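# Load every drink into the upright canvas bag

## Task

Get every drink resting on the bottom inside the canvas bag, with the bag still upright and its sides standing. Nothing may count as placed if it stays there only because a gripper is holding it at the end. Release everything and pull the arms away afterward.

## Robot and tools

Robot: two six-joint arms with parallel grippers, named left_arm and right_arm. left_arm sits on the +y side. Names do not tell you which side of an image an arm appears on. Base positions in the scene frame are left_arm (-0.038, +0.352, 0) m, yaw quat_wxyz (+0.995, 0, 0, +0.095), and right_arm (-0.049, -0.343, 0) m, quat_wxyz (+1.000, 0, 0, +0.007).

Scene frame: origin on the table surface midway between the arms, +x out across the table, +z up. Result lines report each gripper as end_effector_position (metres) and end_effector_quat_wxyz in this frame. The position is the point between the finger pads, just under 1 cm behind the tips. The fingers point along the gripper's +z and close along its y. Reported positions can be off, more so when the arm is stretched far.

execute_actions takes "actions", a list holding one item or nothing, plus optional "pictures" (true/false; images come by default).
- Empty list: no command, just returns the current state.
- Wait: {"steps": N}, N up to 300 control steps of 1/30 s, counted from the previous result. Nothing new is commanded.
- Motion: {"rows": [...], "steps": N}, N from 1 to 15 (default 15). Each row covers one step; if rows run out, the final row is reused. A rejected call sends nothing.

Each row is one flat list of 14 numbers covering both arms, always all 14 even if one arm stays still: left_arm waist, shoulder, elbow, wrist pitch, wrist yaw, wrist roll, opening, then the same seven for right_arm. The six joint values are absolute target angles in radians (joint space, not Cartesian), in the same form the Joint positions line prints. To hold an arm still, repeat its current angles. Stated ranges per joint: waist -2.618 to 3.054, shoulder 0.000 to 3.142, elbow 0.000 to 3.142, wrist pitch -1.571 to 1.571, wrist yaw -1.571 to 1.571, wrist roll -2.094 to 2.094. True ends may differ by up to 0.036 rad. A target beyond a range end by over 0.036 rad, and farther out than the current angle, makes the call refused; a target past the real end is clipped there, and the result may say "joint sent to its limit" (possibly about an earlier action). No such message does not prove more room exists.

Opening is an absolute value from -1 (closed) to +1 (fully open, pad gap 0.087 m). Between the extremes the fingers move to where grip_measured would read your value. To grip, command roughly 0.02 below the grip_measured reading once the fingers touch the object; smaller margins grip softer. Pads push about 20 N at most; slamming shut fast can squeeze harder and even bounce open. Each gripper's reading carries its own fixed error of up to about 1 mm.

Motion limits: each step, a joint's target is held within a lead of its measured angle (waist 0.202, shoulder 0.258, elbow 0.238, wrist pitch 0.573, wrist yaw and roll 0.522 rad), and if the targets would move a gripper over 70 mm from where it is, all that arm's targets are pulled back. So big moves take several calls. Friction can leave a joint up to about 0.031 rad short, and changes smaller than that may not happen at all.

Between calls the simulation runs: arms keep heading to the last row sent until they all nearly stop (slow or blocked counts as stopped) or a step is HELD; then only a new action moves them on. Fingers still opening or closing continue.

Result lines: Joint positions and Joint velocities give per arm the six joints (rad, rad/s) then the pad gap (m, m/s). grip_measured is the finger opening on the command scale. "joint command not followed" means the clearance check altered or blocked joint targets on some steps; the rest of the row ran. HELD marks steps where your row, wholly or partly, was not sent. MOTOR HOT appears from 75 °C; at 90 °C that arm halts for 10 s, and at 100 °C it loses holding and drops (OVER-TEMPERATURE FAULT). Keep loads short and avoid holding while idle.

Cameras: cam_head_left, cam_head_right, cam_high, cam_low, cam_left_wrist, cam_right_wrist, each 504x504. zoom_image takes "camera" and "region" [x0, y0, x1, y1] in that image's pixels from the top-left, at most 504 by 504, and returns a detailed view of the latest picture. read_manual only gives licence text (section "licences"). finished_scene takes "scene", the current scene's number, ends and grades it, and cannot be reversed; the goal must already hold and keep holding.

Avoid: knocking or placing any rigid object off the table (fails the task), tipping or collapsing the bag, dropping or letting drinks slip, slamming or shoving hard, and arms colliding or pressing on each other. Occasional brief disturbances may tug a held item or nudge loose ones. Move smoothly, open fully before release, then lift clear.

Each tool is called in YAML: its name, and indented under it one key for each argument.

## Session

execute_actions:
  actions: []

Scene clock: 0.00 s of 5400.00 s.
left_arm: end_effector_position=(+0.1684, +0.1504, +0.2334) grip_measured=+0.989 end_effector_quat_wxyz=(+0.044, +0.924, +0.289, +0.248) | right_arm: end_effector_position=(+0.1195, -0.1235, +0.1227) grip_measured=+0.984 end_effector_quat_wxyz=(+0.133, -0.500, +0.856, -0.003)
Joint positions: left_arm=[-1.39   1.491  1.513 -1.458 -0.492  1.369  0.087] | right_arm=[ 0.99   1.517  1.262 -1.08   0.127 -0.067  0.087]
Joint velocities: left_arm=[-0.007 -0.022 -0.017  0.095 -0.007 -0.081 -0.001] | right_arm=[-0.002 -0.007 -0.002 -0.037  0.066  0.051 -0.001]
Motor temperatures (°C, as the motors report them): left_arm=[21 21 20 19 21 19] | right_arm=[19 20 21 20 22 19]

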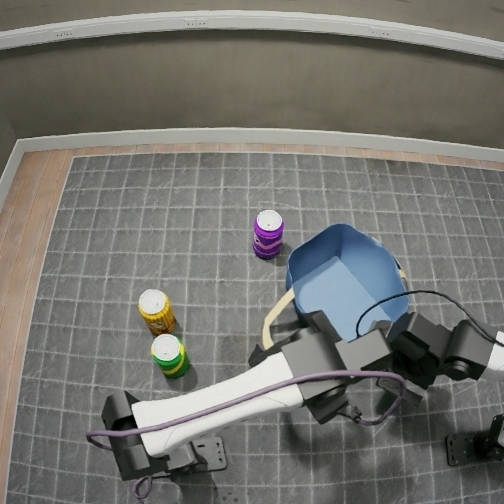

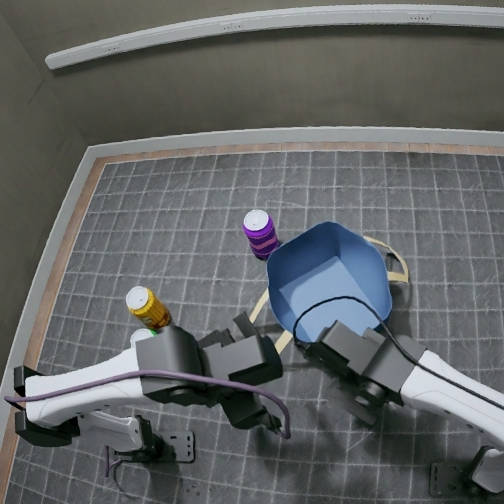

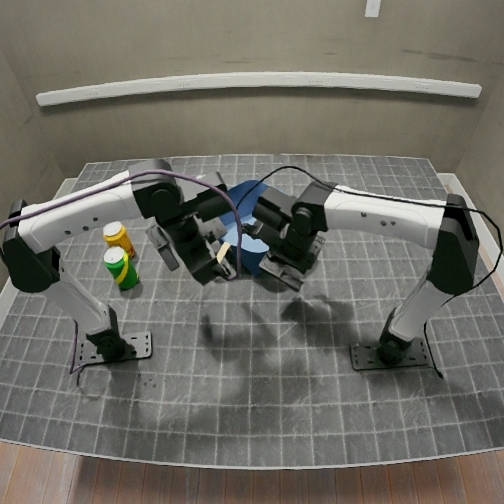

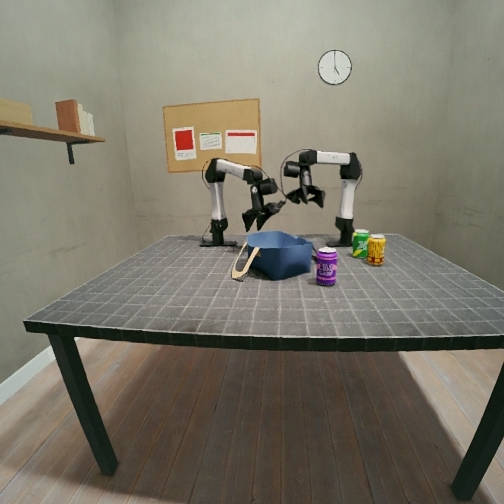

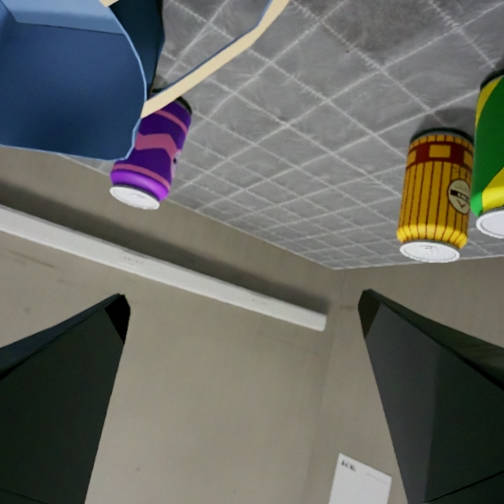

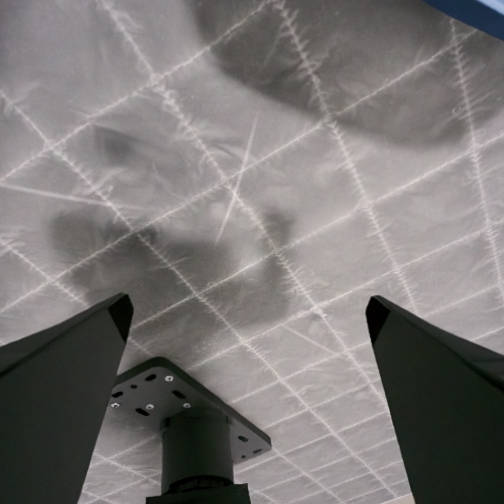

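execute_actions:
  actions:
    - {"rows": [[-1.35,1.49,1.513,-1.458,-0.492,1.369,1,0.95,1.5,1.262,-1.08,0.127,-0.067,1],[-1.28,1.48,1.513,-1.458,-0.492,1.369,1,0.88,1.46,1.25,-1.08,0.127,-0.067,1],[-1.2,1.46,1.51,-1.45,-0.49,1.369,1,0.8,1.42,1.23,-1.06,0.127,-0.067,1],[-1.1,1.44,1.5,-1.43,-0.47,1.35,1,0.7,1.36,1.2,-1.04,0.12,-0.06,1],[-1.0,1.42,1.49,-1.4,-0.45,1.3,1,0.6,1.3,1.17,-1.02,0.11,-0.06,1],[-0.9,1.4,1.48,-1.36,-0.42,1.22,1,0.5,1.24,1.13,-1.0,0.1,-0.05,1],[-0.8,1.38,1.47,-1.31,-0.38,1.12,1,0.4,1.18,1.09,-0.98,0.09,-0.05,1],[-0.7,1.35,1.46,-1.26,-0.33,1.0,1,0.3,1.12,1.05,-0.96,0.07,-0.04,1],[-0.6,1.32,1.45,-1.2,-0.28,0.85,1,0.2,1.06,1.01,-0.94,0.05,-0.03,1],[-0.5,1.3,1.44,-1.14,-0.22,0.7,1,0.1,1.0,0.97,-0.92,0.04,-0.02,1],[-0.4,1.27,1.43,-1.08,-0.17,0.55,1,0.0,0.96,0.94,-0.91,0.03,-0.02,1],[-0.3,1.25,1.42,-1.02,-0.12,0.4,1,-0.1,0.93,0.92,-0.9,0.02,-0.01,1],[-0.2,1.23,1.41,-0.97,-0.07,0.25,1,-0.2,0.91,0.91,-0.9,0.01,0,1],[-0.14,1.21,1.4,-0.93,-0.03,0.1,1,-0.26,0.9,0.9,-0.9,0,0,1],[-0.1,1.2,1.4,-0.9,0,0,1,-0.3,0.9,0.9,-0.9,0,0,1]], "steps": 15}
  pictures: false

execute_actions:
  actions:
    - {"steps": 45}

Scene clock: 120.50 s of 5400.00 s.
left_arm: end_effector_position=(+0.2556, +0.3334, +0.2552) grip_measured=+0.989 end_effector_quat_wxyz=(+0.306, +0.362, +0.870, +0.138) | right_arm: end_effector_position=(+0.1703, -0.3383, +0.1617) grip_measured=+0.984 end_effector_quat_wxyz=(+0.315, -0.033, +0.948, -0.016)
Joint positions: left_arm=[-0.437  1.247  1.431 -1.089 -0.173  0.604  0.087] | right_arm=[ 0.046  0.919  0.932 -0.944  0.046 -0.024  0.087]
Joint velocities: left_arm=[ 2.117 -0.569 -0.144  1.223  1.15  -2.821 -0.001] | right_arm=[-2.127 -0.33  -0.3    0.11  -0.212  0.154  0.   ]
Motor temperatures (°C, as the motors report them): left_arm=[21 25 27 20 21 19] | right_arm=[19 25 26 22 22 19]
Steps of this call (steps 1 to 90: nothing new was sent; then 117.00 s passed at rest; steps 91 to 105: all 15 steps of this action). Readings (joint positions):
91: left_arm=[-1.386 1.491 1.513 -1.458 -0.491 1.369] | right_arm=[0.987 1.517 1.262 -1.080 0.126 -0.067]
92: left_arm=[-1.367 1.491 1.513 -1.458 -0.488 1.369] | right_arm=[0.972 1.514 1.262 -1.080 0.122 -0.067]
94: left_arm=[-1.265 1.489 1.513 -1.454 -0.479 1.369] | right_arm=[0.880 1.481 1.241 -1.065 0.112 -0.068]
98: left_arm=[-0.966 1.431 1.490 -1.382 -0.433 1.249] | right_arm=[0.579 1.267 1.125 -1.011 0.103 -0.061]
105: the state above

Scene clock: 122.00 s of 5400.00 s.
left_arm: end_effector_position=(+0.2784, +0.3818, +0.2785) grip_measured=+0.989 end_effector_quat_wxyz=(+0.420, -0.037, +0.907, +0.025) | right_arm: end_effector_position=(+0.1618, -0.4047, +0.1574) grip_measured=+0.984 end_effector_quat_wxyz=(+0.312, +0.130, +0.940, -0.049)
Joint positions: left_arm=[-0.103  1.213  1.428 -0.918 -0.009  0.01   0.087] | right_arm=[-0.293  0.913  0.911 -0.925  0.008 -0.007  0.087]
Joint velocities: left_arm=[-0.012 -0.012 -0.012  0.022 -0.022  0.066 -0.001] | right_arm=[ 0.007 -0.007 -0.002  0.022 -0.007  0.022 -0.   ]
Motor temperatures (°C, as the motors report them): left_arm=[21 25 27 21 21 19] | right_arm=[19 25 26 22 22 19]
Steps of this call (steps 1 to 45: the robot went on to your last target). Readings (joint positions):
1: left_arm=[-0.362 1.232 1.428 -1.051 -0.139 0.505] | right_arm=[-0.028 0.913 0.924 -0.941 0.038 -0.020]
2: left_arm=[-0.288 1.221 1.428 -1.020 -0.112 0.410] | right_arm=[-0.101 0.913 0.919 -0.937 0.032 -0.018]
4: left_arm=[-0.157 1.213 1.428 -0.975 -0.081 0.263] | right_arm=[-0.235 0.913 0.912 -0.932 0.027 -0.013]
8: left_arm=[-0.103 1.213 1.428 -0.938 -0.046 0.111] | right_arm=[-0.293 0.913 0.911 -0.928 0.022 -0.007]
45: the state above
All arms were judged still, so your last target was given up. Only a new action makes them travel on or press farther. Fingers that are still opening or closing keep moving.

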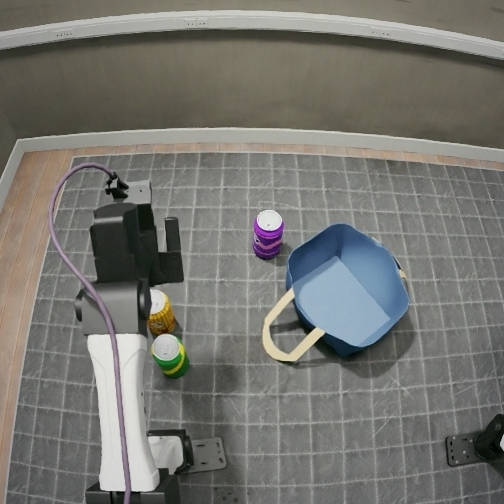

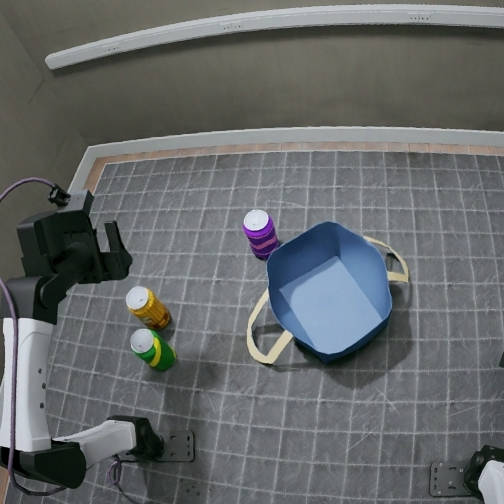

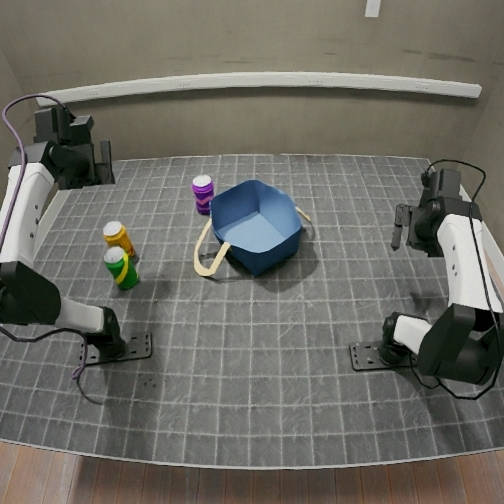

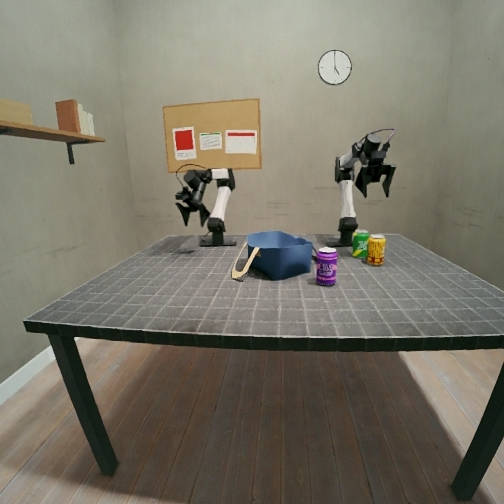

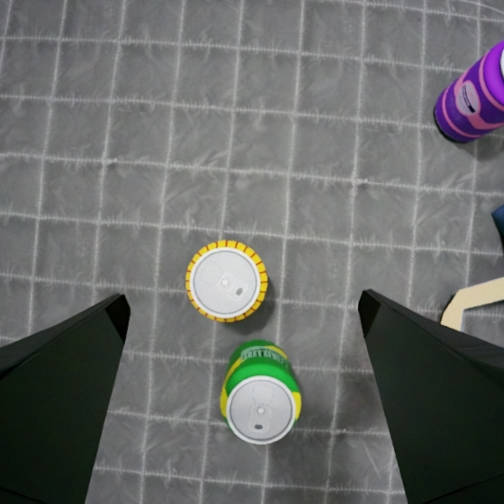

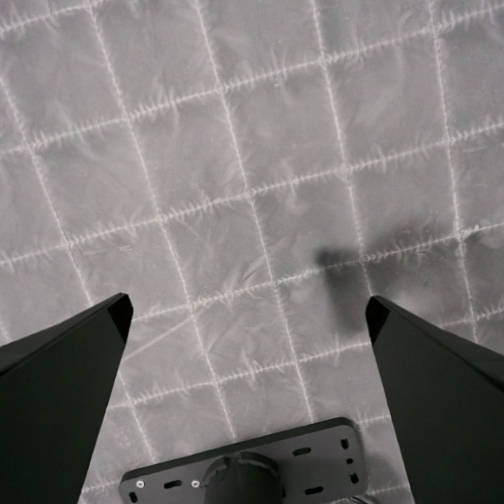

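execute_actions:
  actions:
    - {"rows": [[-0.104,1.207,1.42,-0.919,0,0,1,-0.28,0.92,0.93,-0.926,0,0,1],[-0.105,1.195,1.405,-0.921,0,0,1,-0.25,0.95,0.97,-0.928,0,0,1],[-0.106,1.175,1.38,-0.924,0,0,1,-0.2,0.99,1.03,-0.93,0,0,1],[-0.107,1.15,1.345,-0.928,0,0,1,-0.13,1.04,1.1,-0.933,0,0,1],[-0.108,1.12,1.305,-0.933,0,0,1,-0.05,1.1,1.18,-0.936,0,0,1],[-0.11,1.085,1.26,-0.938,0,0,1,0.04,1.16,1.27,-0.94,0,0,1],[-0.111,1.05,1.21,-0.944,0,0,1,0.14,1.23,1.36,-0.944,0,0,1],[-0.112,1.01,1.16,-0.95,0,0,1,0.24,1.3,1.45,-0.948,0,0,1],[-0.114,0.975,1.115,-0.956,0,0,1,0.34,1.37,1.54,-0.952,0,0,1],[-0.115,0.94,1.07,-0.961,0,0,1,0.44,1.43,1.63,-0.956,0,0,1],[-0.116,0.91,1.03,-0.966,0,0,1,0.53,1.49,1.71,-0.959,0,0,1],[-0.117,0.89,1.0,-0.97,0,0,1,0.61,1.54,1.78,-0.962,0,0,1],[-0.118,0.873,0.98,-0.973,0,0,1,0.67,1.58,1.84,-0.964,0,0,1],[-0.118,0.862,0.966,-0.974,0,0,1,0.71,1.61,1.875,-0.965,0,0,1],[-0.118,0.858,0.961,-0.975,0,0,1,0.733,1.623,1.891,-0.966,0,0,1]], "steps": 15}
  pictures: false

execute_actions:
  actions:
    - {"steps": 20}

Scene clock: 224.93 s of 5400.00 s.
left_arm: end_effector_position=(+0.1853, +0.3719, +0.1906) grip_measured=+0.989 end_effector_quat_wxyz=(+0.353, -0.035, +0.935, +0.020) | right_arm: end_effector_position=(+0.3118, -0.1885, +0.2750) grip_measured=+0.984 end_effector_quat_wxyz=(+0.380, -0.187, +0.903, +0.073)
Joint positions: left_arm=[-0.11   0.886  0.999 -0.959 -0.009  0.01   0.087] | right_arm=[ 0.394  1.544  1.721 -0.952  0.012 -0.004  0.087]
Joint velocities: left_arm=[-0.012 -0.32  -0.486 -0.139 -0.081 -0.022 -0.001] | right_arm=[ 1.502  1.326  1.722  0.022 -0.037 -0.007 -0.   ]
Motor temperatures (°C, as the motors report them): left_arm=[21 24 26 30 21 19] | right_arm=[19 22 27 27 22 19]
Steps of this call (steps 1 to 90: nothing new was sent; then 99.43 s passed at rest; steps 91 to 105: all 15 steps of this action). Readings (joint positions):
91: left_arm=[-0.103 1.213 1.428 -0.918 -0.009 0.010] | right_arm=[-0.293 0.913 0.911 -0.925 0.008 -0.007]
92: left_arm=[-0.103 1.213 1.428 -0.918 -0.009 0.010] | right_arm=[-0.288 0.916 0.916 -0.930 0.009 -0.007]
94: left_arm=[-0.103 1.201 1.409 -0.914 -0.009 0.010] | right_arm=[-0.233 0.953 0.975 -0.956 0.013 -0.005]
98: left_arm=[-0.103 1.096 1.261 -0.915 -0.009 0.010] | right_arm=[0.004 1.142 1.243 -0.963 0.014 -0.004]
105: the state above

Scene clock: 225.60 s of 5400.00 s.
left_arm: end_effector_position=(+0.1798, +0.3714, +0.1838) grip_measured=+0.989 end_effector_quat_wxyz=(+0.344, -0.035, +0.938, +0.020) | right_arm: end_effector_position=(+0.2549, -0.0542, +0.2986) grip_measured=+0.984 end_effector_quat_wxyz=(+0.383, -0.339, +0.845, +0.155)
Joint positions: left_arm=[-0.11   0.876  0.978 -0.969 -0.009  0.01   0.087] | right_arm=[ 0.741  1.629  1.872 -0.961 -0.008 -0.004  0.087]
Joint velocities: left_arm=[ 0.002 -0.002 -0.007  0.037 -0.066 -0.051  0.   ] | right_arm=[-0.022  0.002 -0.002 -0.066  0.022 -0.037  0.001]
Motor temperatures (°C, as the motors report them): left_arm=[21 24 26 30 21 19] | right_arm=[19 22 27 27 22 19]
Steps of this call (steps 1 to 20: the robot went on to your last target). Readings (joint positions):
1: left_arm=[-0.110 0.879 0.987 -0.965 -0.009 0.010] | right_arm=[0.449 1.583 1.772 -0.950 0.012 -0.004]
2: left_arm=[-0.110 0.876 0.981 -0.968 -0.009 0.010] | right_arm=[0.507 1.608 1.808 -0.947 0.012 -0.004]
4: left_arm=[-0.110 0.876 0.978 -0.969 -0.009 0.010] | right_arm=[0.630 1.628 1.844 -0.947 0.011 -0.004]
8: left_arm=[-0.110 0.876 0.978 -0.969 -0.009 0.010] | right_arm=[0.756 1.629 1.870 -0.949 -0.011 -0.004]
20: the state above

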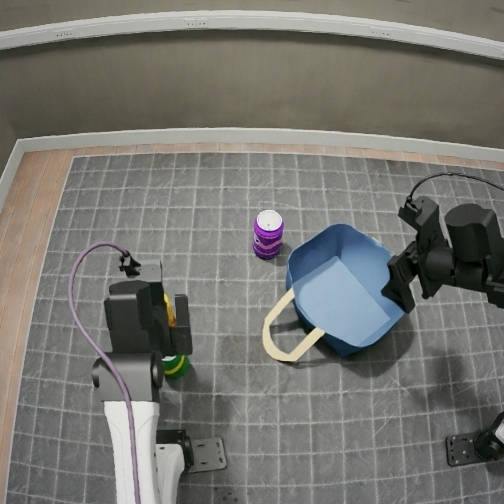

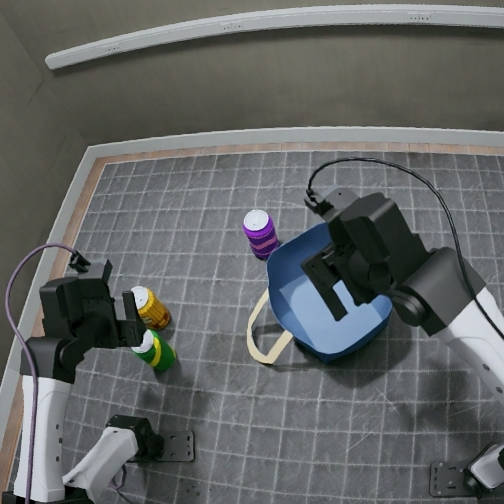

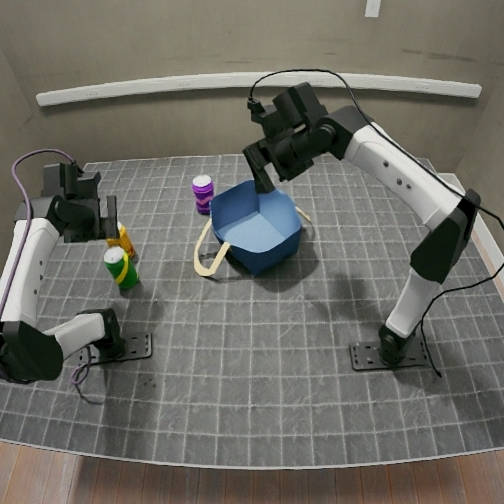

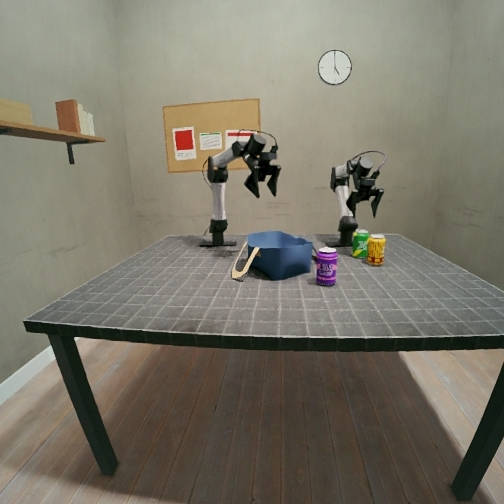

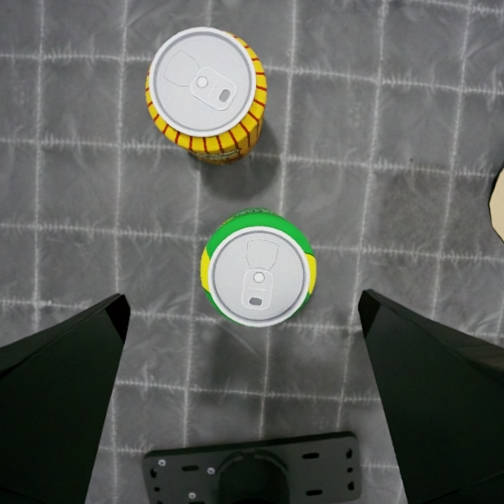

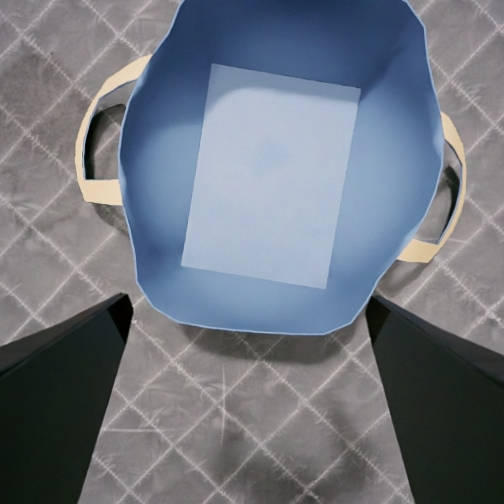

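zoom_image:
  camera: "cam_low"
  region: [210, 200, 410, 300]

execute_actions:
  actions: []

Region (210, 200, 410, 300) of cam_low's 504x504 image, scaled by 2.520, with more detail than that image has.

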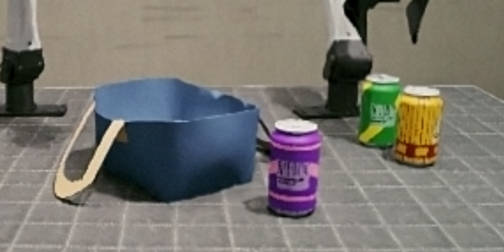

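Scene clock: 269.20 s of 5400.00 s.
left_arm: end_effector_position=(+0.1798, +0.3714, +0.1838) grip_measured=+0.989 end_effector_quat_wxyz=(+0.344, -0.035, +0.938, +0.020) | right_arm: end_effector_position=(+0.2548, -0.0543, +0.2985) grip_measured=+0.984 end_effector_quat_wxyz=(+0.383, -0.339, +0.845, +0.155)
Joint positions: left_arm=[-0.11   0.876  0.978 -0.969 -0.009  0.01   0.087] | right_arm=[ 0.741  1.629  1.872 -0.962 -0.008 -0.004  0.087]
Joint velocities: left_arm=[ 0.002  0.007  0.002 -0.095 -0.037 -0.022  0.   ] | right_arm=[-0.007  0.007 -0.012 -0.022  0.081 -0.022 -0.001]
Motor temperatures (°C, as the motors report them): left_arm=[21 23 28 29 21 19] | right_arm=[19 26 29 27 22 19]
Steps of this call (steps 1 to 15: the robot went on to your last target; steps 16 to 90: nothing new was sent; then 40.60 s passed at rest). Readings (joint positions):
1: left_arm=[-0.110 0.876 0.978 -0.969 -0.009 0.010] | right_arm=[0.741 1.629 1.872 -0.961 -0.008 -0.004]
2: left_arm=[-0.110 0.876 0.978 -0.969 -0.009 0.010] | right_arm=[0.741 1.629 1.872 -0.962 -0.008 -0.004]
4: left_arm=[-0.110 0.876 0.978 -0.969 -0.009 0.010] | right_arm=[0.741 1.629 1.872 -0.962 -0.008 -0.004]
8: left_arm=[-0.110 0.876 0.978 -0.969 -0.009 0.010] | right_arm=[0.741 1.629 1.872 -0.962 -0.008 -0.004]
90: the state above
All arms were judged still, so your last target was given up. Only a new action makes them travel on or press farther. Fingers that are still opening or closing keep moving.

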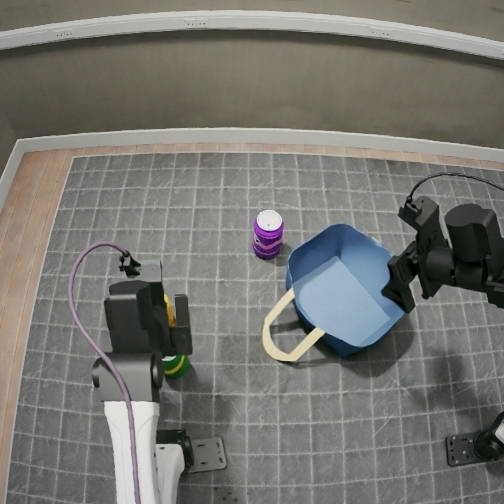

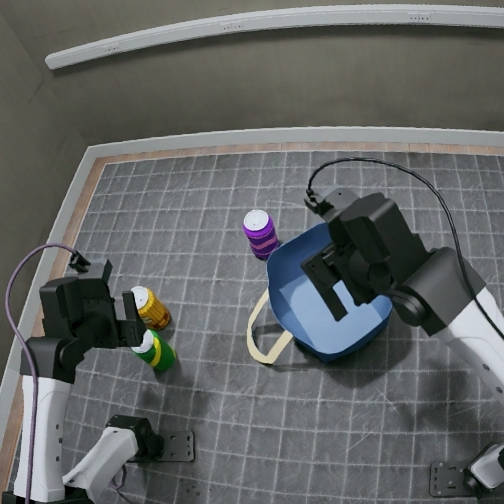

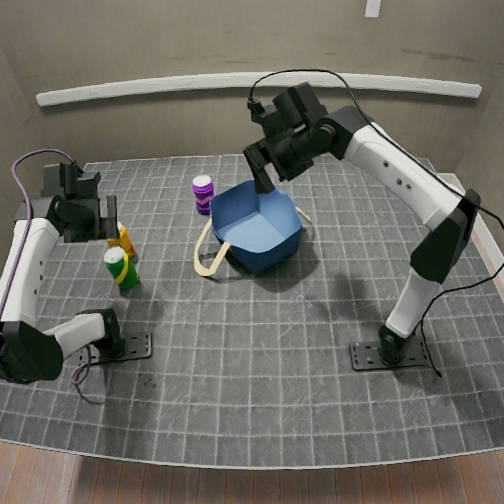

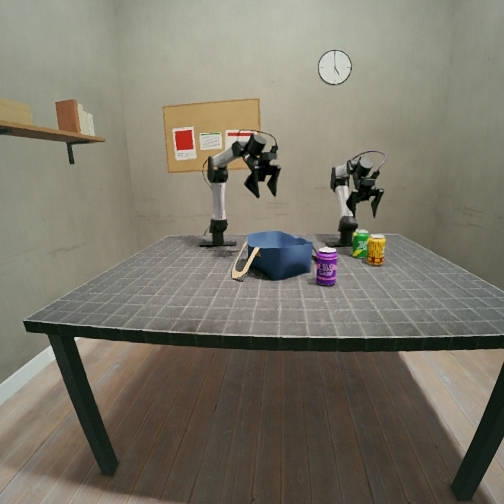

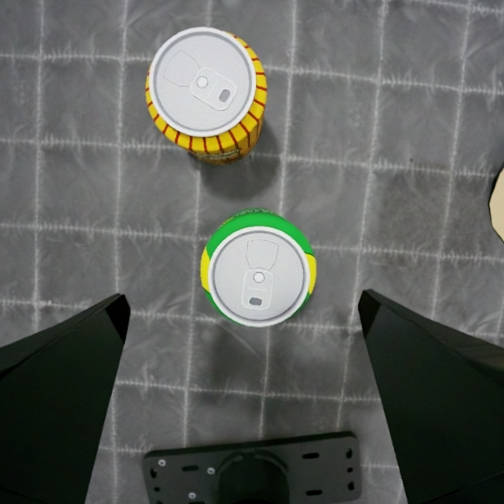

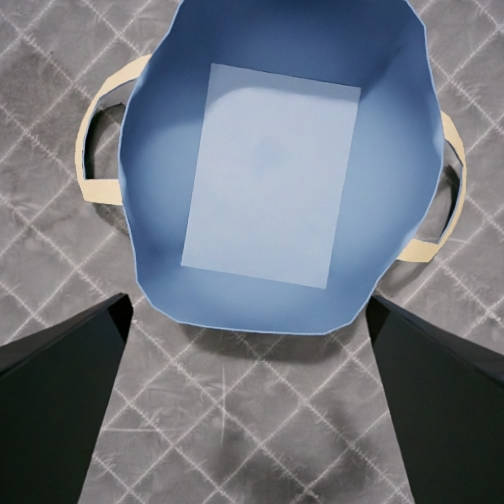

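execute_actions:
  actions:
    - {"rows": [[-0.118,0.87,0.968,-0.962,0,0,1,0.74,1.61,1.86,-0.955,0,0,1],[-0.126,0.862,0.95,-0.95,0,0,1,0.74,1.57,1.83,-0.94,0,0,1],[-0.132,0.852,0.925,-0.932,0,0,1,0.74,1.52,1.78,-0.915,0,0,1],[-0.136,0.841,0.893,-0.91,0,0,1,0.74,1.45,1.72,-0.88,0,0,1],[-0.138,0.83,0.858,-0.885,0,0,1,0.74,1.37,1.65,-0.84,0,0,1],[-0.138,0.818,0.82,-0.858,0,0,1,0.74,1.28,1.57,-0.8,0,0,1],[-0.138,0.807,0.782,-0.83,0,0,1,0.74,1.19,1.49,-0.76,0,0,1],[-0.138,0.797,0.744,-0.803,0,0,1,0.74,1.1,1.4,-0.71,0,0,1],[-0.138,0.79,0.706,-0.772,0,0,1,0.74,1.0,1.31,-0.66,0,0,1],[-0.138,0.785,0.67,-0.742,0,0,1,0.74,0.9,1.22,-0.61,0,0,1],[-0.138,0.781,0.636,-0.713,0,0,1,0.74,0.8,1.13,-0.56,0,0,1],[-0.138,0.777,0.606,-0.687,0,0,1,0.74,0.7,1.04,-0.51,0,0,1],[-0.138,0.775,0.582,-0.665,0,0,1,0.74,0.6,0.95,-0.46,0,0,1],[-0.138,0.773,0.566,-0.65,0,0,1,0.74,0.5,0.85,-0.41,0,0,1],[-0.138,0.772,0.558,-0.643,0,0,1,0.73,0.28,0.645,-0.31,0,0,1]], "steps": 15}
  pictures: false

execute_actions:
  actions:
    - {"steps": 15}

Scene clock: 336.07 s of 5400.00 s.
left_arm: end_effector_position=(+0.1604, +0.3656, +0.0845) grip_measured=+0.989 end_effector_quat_wxyz=(+0.304, -0.025, +0.952, +0.015) | right_arm: end_effector_position=(+0.1395, -0.1629, +0.3029) grip_measured=+0.984 end_effector_quat_wxyz=(+0.566, -0.296, +0.735, +0.227)
Joint positions: left_arm=[-0.13   0.798  0.595 -0.749 -0.008  0.01   0.087] | right_arm=[ 0.741  0.674  0.971 -0.558 -0.008 -0.004  0.087]
Joint velocities: left_arm=[ 0.002 -0.017 -0.549  0.418 -0.051 -0.007 -0.001] | right_arm=[-0.007 -2.747 -2.4    1.663  0.022 -0.066 -0.   ]
Motor temperatures (°C, as the motors report them): left_arm=[21 23 29 30 21 19] | right_arm=[19 29 31 28 22 19]
Steps of this call (steps 1 to 90: nothing new was sent; then 63.37 s passed at rest; steps 91 to 105: all 15 steps of this action). Readings (joint positions):
91: left_arm=[-0.110 0.876 0.978 -0.969 -0.009 0.010] | right_arm=[0.741 1.629 1.872 -0.962 -0.008 -0.004]
92: left_arm=[-0.112 0.876 0.978 -0.969 -0.009 0.010] | right_arm=[0.741 1.625 1.866 -0.958 -0.008 -0.004]
94: left_arm=[-0.121 0.870 0.960 -0.951 -0.008 0.010] | right_arm=[0.741 1.581 1.804 -0.934 -0.008 -0.004]
98: left_arm=[-0.130 0.830 0.833 -0.887 -0.008 0.010] | right_arm=[0.741 1.324 1.533 -0.853 -0.008 -0.004]
105: the state above

Scene clock: 336.57 s of 5400.00 s.
left_arm: end_effector_position=(+0.1742, +0.3665, +0.0867) grip_measured=+0.989 end_effector_quat_wxyz=(+0.336, -0.025, +0.941, +0.016) | right_arm: end_effector_position=(+0.1123, -0.1886, +0.2979) grip_measured=+0.984 end_effector_quat_wxyz=(+0.666, -0.261, +0.646, +0.266)
Joint positions: left_arm=[-0.13   0.791  0.57  -0.664 -0.008  0.01   0.087] | right_arm=[ 0.741  0.283  0.657 -0.346 -0.008 -0.004  0.087]
Joint velocities: left_arm=[ 0.012  0.007 -0.007  0.095 -0.037  0.007 -0.   ] | right_arm=[ 0.027 -0.007  0.027  0.037  0.007  0.007  0.001]
Motor temperatures (°C, as the motors report them): left_arm=[21 23 29 30 21 19] | right_arm=[19 29 31 28 22 19]
Steps of this call (steps 1 to 15: the robot went on to your last target). Readings (joint positions):
1: left_arm=[-0.130 0.798 0.581 -0.737 -0.008 0.010] | right_arm=[0.741 0.579 0.890 -0.507 -0.008 -0.004]
2: left_arm=[-0.130 0.798 0.573 -0.727 -0.008 0.010] | right_arm=[0.741 0.484 0.811 -0.466 -0.008 -0.004]
4: left_arm=[-0.130 0.796 0.570 -0.708 -0.008 0.010] | right_arm=[0.741 0.331 0.697 -0.433 -0.008 -0.004]
8: left_arm=[-0.130 0.791 0.570 -0.678 -0.008 0.010] | right_arm=[0.741 0.283 0.657 -0.387 -0.008 -0.004]
15: the state above

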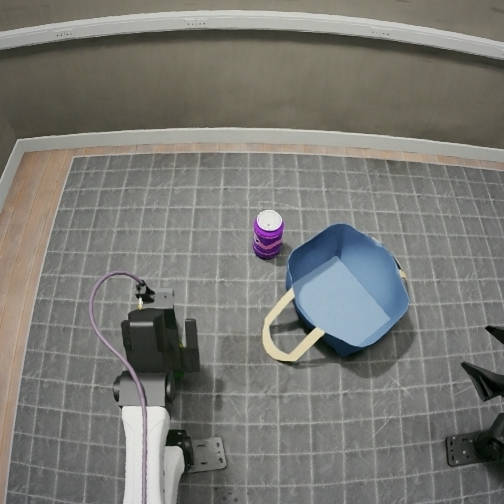

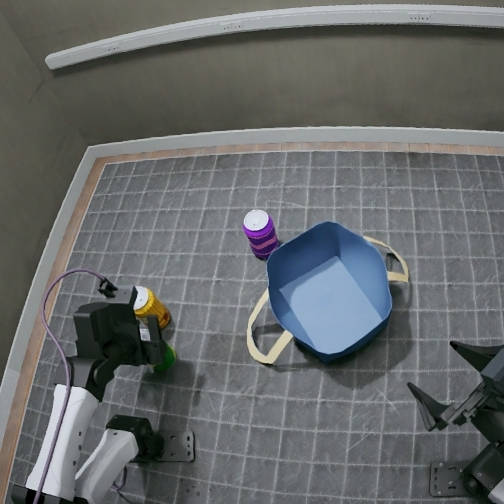

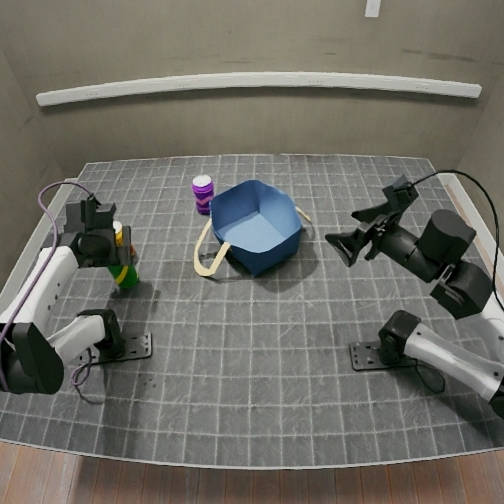

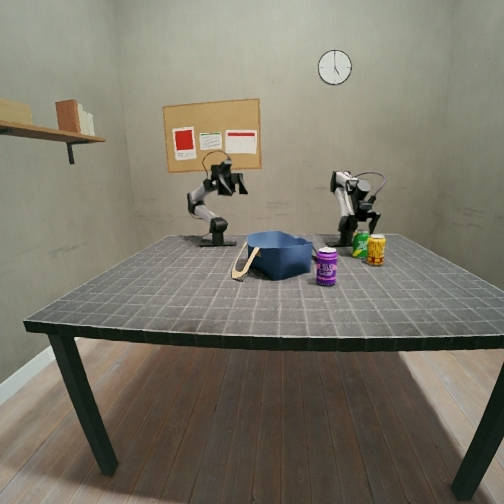

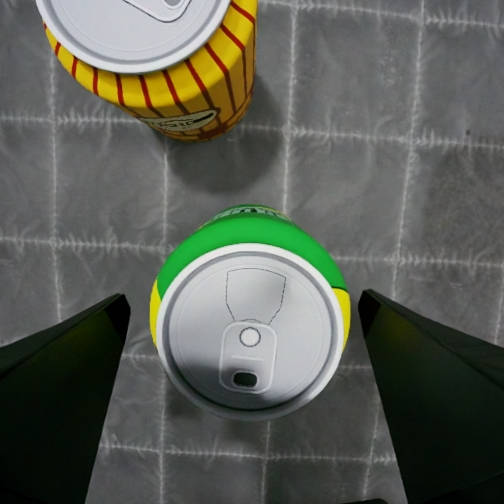

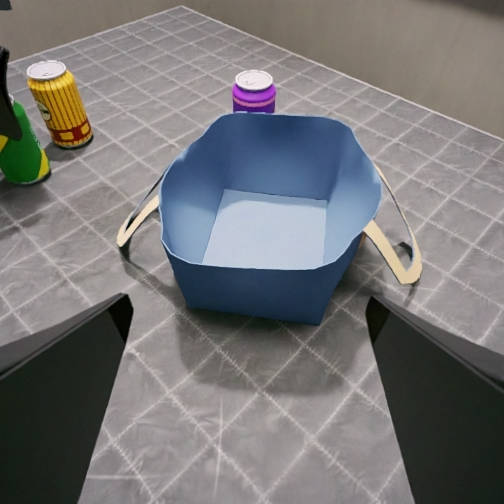

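execute_actions:
  actions:
    - {"rows": [[-0.138,0.772,0.552,-0.635,0,0,1,0.73,0.28,0.645,-0.31,0,0,1],[-0.138,0.771,0.544,-0.625,0,0,1,0.73,0.28,0.645,-0.31,0,0,1],[-0.138,0.77,0.536,-0.617,0,0,0.95,0.73,0.28,0.645,-0.31,0,0,1],[-0.138,0.77,0.53,-0.615,0,0,0.9,0.73,0.28,0.645,-0.31,0,0,1],[-0.138,0.77,0.53,-0.615,0,0,0.85,0.73,0.28,0.645,-0.31,0,0,1],[-0.138,0.77,0.53,-0.615,0,0,0.8,0.73,0.28,0.645,-0.31,0,0,1],[-0.138,0.77,0.53,-0.615,0,0,0.75,0.73,0.28,0.645,-0.31,0,0,1],[-0.138,0.77,0.53,-0.615,0,0,0.7,0.73,0.28,0.645,-0.31,0,0,1],[-0.138,0.77,0.53,-0.615,0,0,0.66,0.73,0.28,0.645,-0.31,0,0,1],[-0.138,0.77,0.53,-0.615,0,0,0.62,0.73,0.28,0.645,-0.31,0,0,1],[-0.138,0.77,0.53,-0.615,0,0,0.59,0.73,0.28,0.645,-0.31,0,0,1],[-0.138,0.77,0.53,-0.615,0,0,0.56,0.73,0.28,0.645,-0.31,0,0,1],[-0.138,0.77,0.53,-0.615,0,0,0.53,0.73,0.28,0.645,-0.31,0,0,1],[-0.138,0.77,0.53,-0.615,0,0,0.5,0.73,0.28,0.645,-0.31,0,0,1],[-0.138,0.77,0.53,-0.615,0,0,0.47,0.73,0.28,0.645,-0.31,0,0,1]], "steps": 15}
  pictures: false

execute_actions:
  actions:
    - {"steps": 10}

Scene clock: 362.00 s of 5400.00 s.
left_arm: end_effector_position=(+0.1757, +0.3653, +0.0821) grip_measured=+0.486 end_effector_quat_wxyz=(+0.339, -0.025, +0.940, +0.012) | right_arm: end_effector_position=(+0.1125, -0.1883, +0.3002) grip_measured=+0.984 end_effector_quat_wxyz=(+0.669, -0.260, +0.643, +0.267)
Joint positions: left_arm=[-0.13   0.791  0.549 -0.636 -0.001  0.008  0.065] | right_arm=[ 0.741  0.283  0.657 -0.337 -0.008 -0.004  0.087]
Joint velocities: left_arm=[-0.007  0.002  0.002 -0.007  0.037 -0.051 -0.022] | right_arm=[-0.002 -0.002 -0.022 -0.007  0.007 -0.022  0.   ]
Motor temperatures (°C, as the motors report them): left_arm=[21 23 30 31 21 19] | right_arm=[19 26 29 30 22 19]
Steps of this call (steps 1 to 15: the robot went on to your last target; steps 16 to 90: nothing new was sent; then 21.93 s passed at rest; steps 91 to 105: all 15 steps of this action). Readings (joint positions):
91: left_arm=[-0.130 0.791 0.570 -0.660 -0.008 0.010] | right_arm=[0.741 0.283 0.657 -0.337 -0.008 -0.004]
92: left_arm=[-0.130 0.791 0.570 -0.658 -0.008 0.010] | right_arm=[0.741 0.283 0.657 -0.337 -0.008 -0.004]
94: left_arm=[-0.130 0.791 0.565 -0.646 -0.008 0.010] | right_arm=[0.741 0.283 0.657 -0.337 -0.008 -0.004]
98: left_arm=[-0.130 0.791 0.550 -0.640 -0.008 0.010] | right_arm=[0.741 0.283 0.657 -0.337 -0.008 -0.004]
105: the state above

Scene clock: 362.33 s of 5400.00 s.
left_arm: end_effector_position=(+0.1758, +0.3653, +0.0821) grip_measured=+0.480 end_effector_quat_wxyz=(+0.339, -0.025, +0.940, +0.012) | right_arm: end_effector_position=(+0.1125, -0.1883, +0.3002) grip_measured=+0.984 end_effector_quat_wxyz=(+0.669, -0.260, +0.643, +0.267)
Joint positions: left_arm=[-0.13   0.791  0.549 -0.636 -0.001  0.008  0.065] | right_arm=[ 0.741  0.283  0.657 -0.337 -0.008 -0.004  0.087]
Joint velocities: left_arm=[-0.002 -0.017  0.017  0.022 -0.051 -0.066  0.   ] | right_arm=[-0.007 -0.012  0.012 -0.11  -0.007 -0.11   0.001]
Motor temperatures (°C, as the motors report them): left_arm=[21 23 30 31 21 19] | right_arm=[19 26 29 30 22 19]
Steps of this call (steps 1 to 10: the robot went on to your last target). Readings (joint positions):
1: left_arm=[-0.130 0.791 0.549 -0.636 -0.001 0.008] | right_arm=[0.741 0.283 0.657 -0.337 -0.008 -0.004]
2: left_arm=[-0.130 0.791 0.549 -0.636 -0.001 0.008] | right_arm=[0.741 0.283 0.657 -0.337 -0.008 -0.004]
4: left_arm=[-0.130 0.791 0.549 -0.636 -0.001 0.008] | right_arm=[0.741 0.283 0.657 -0.337 -0.008 -0.004]
8: left_arm=[-0.130 0.791 0.549 -0.636 -0.001 0.008] | right_arm=[0.741 0.283 0.657 -0.337 -0.008 -0.004]
10: the state above

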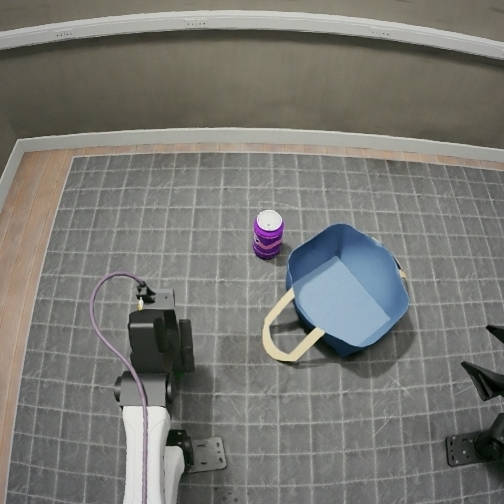

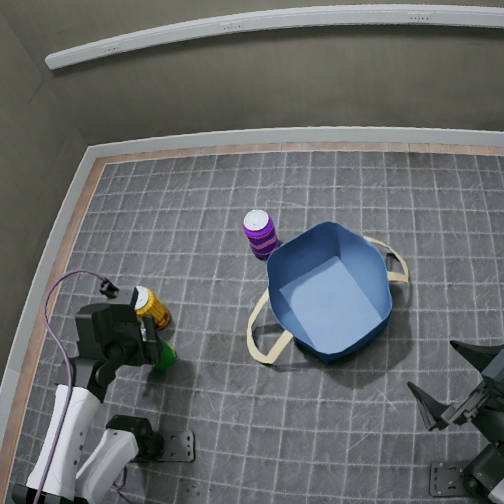

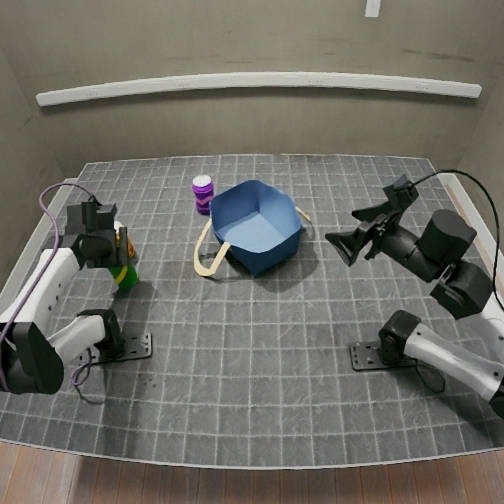

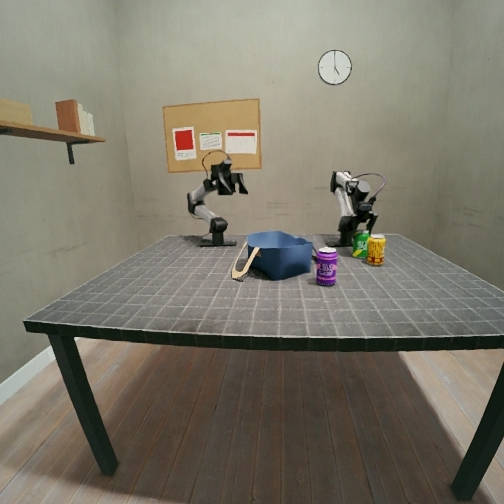

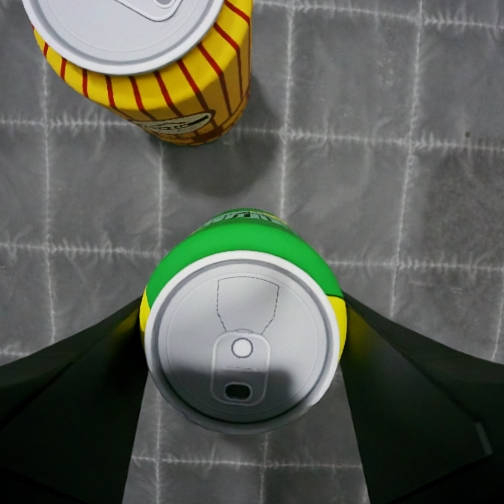

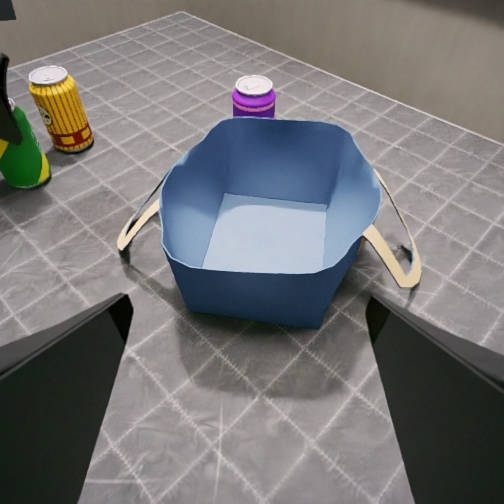

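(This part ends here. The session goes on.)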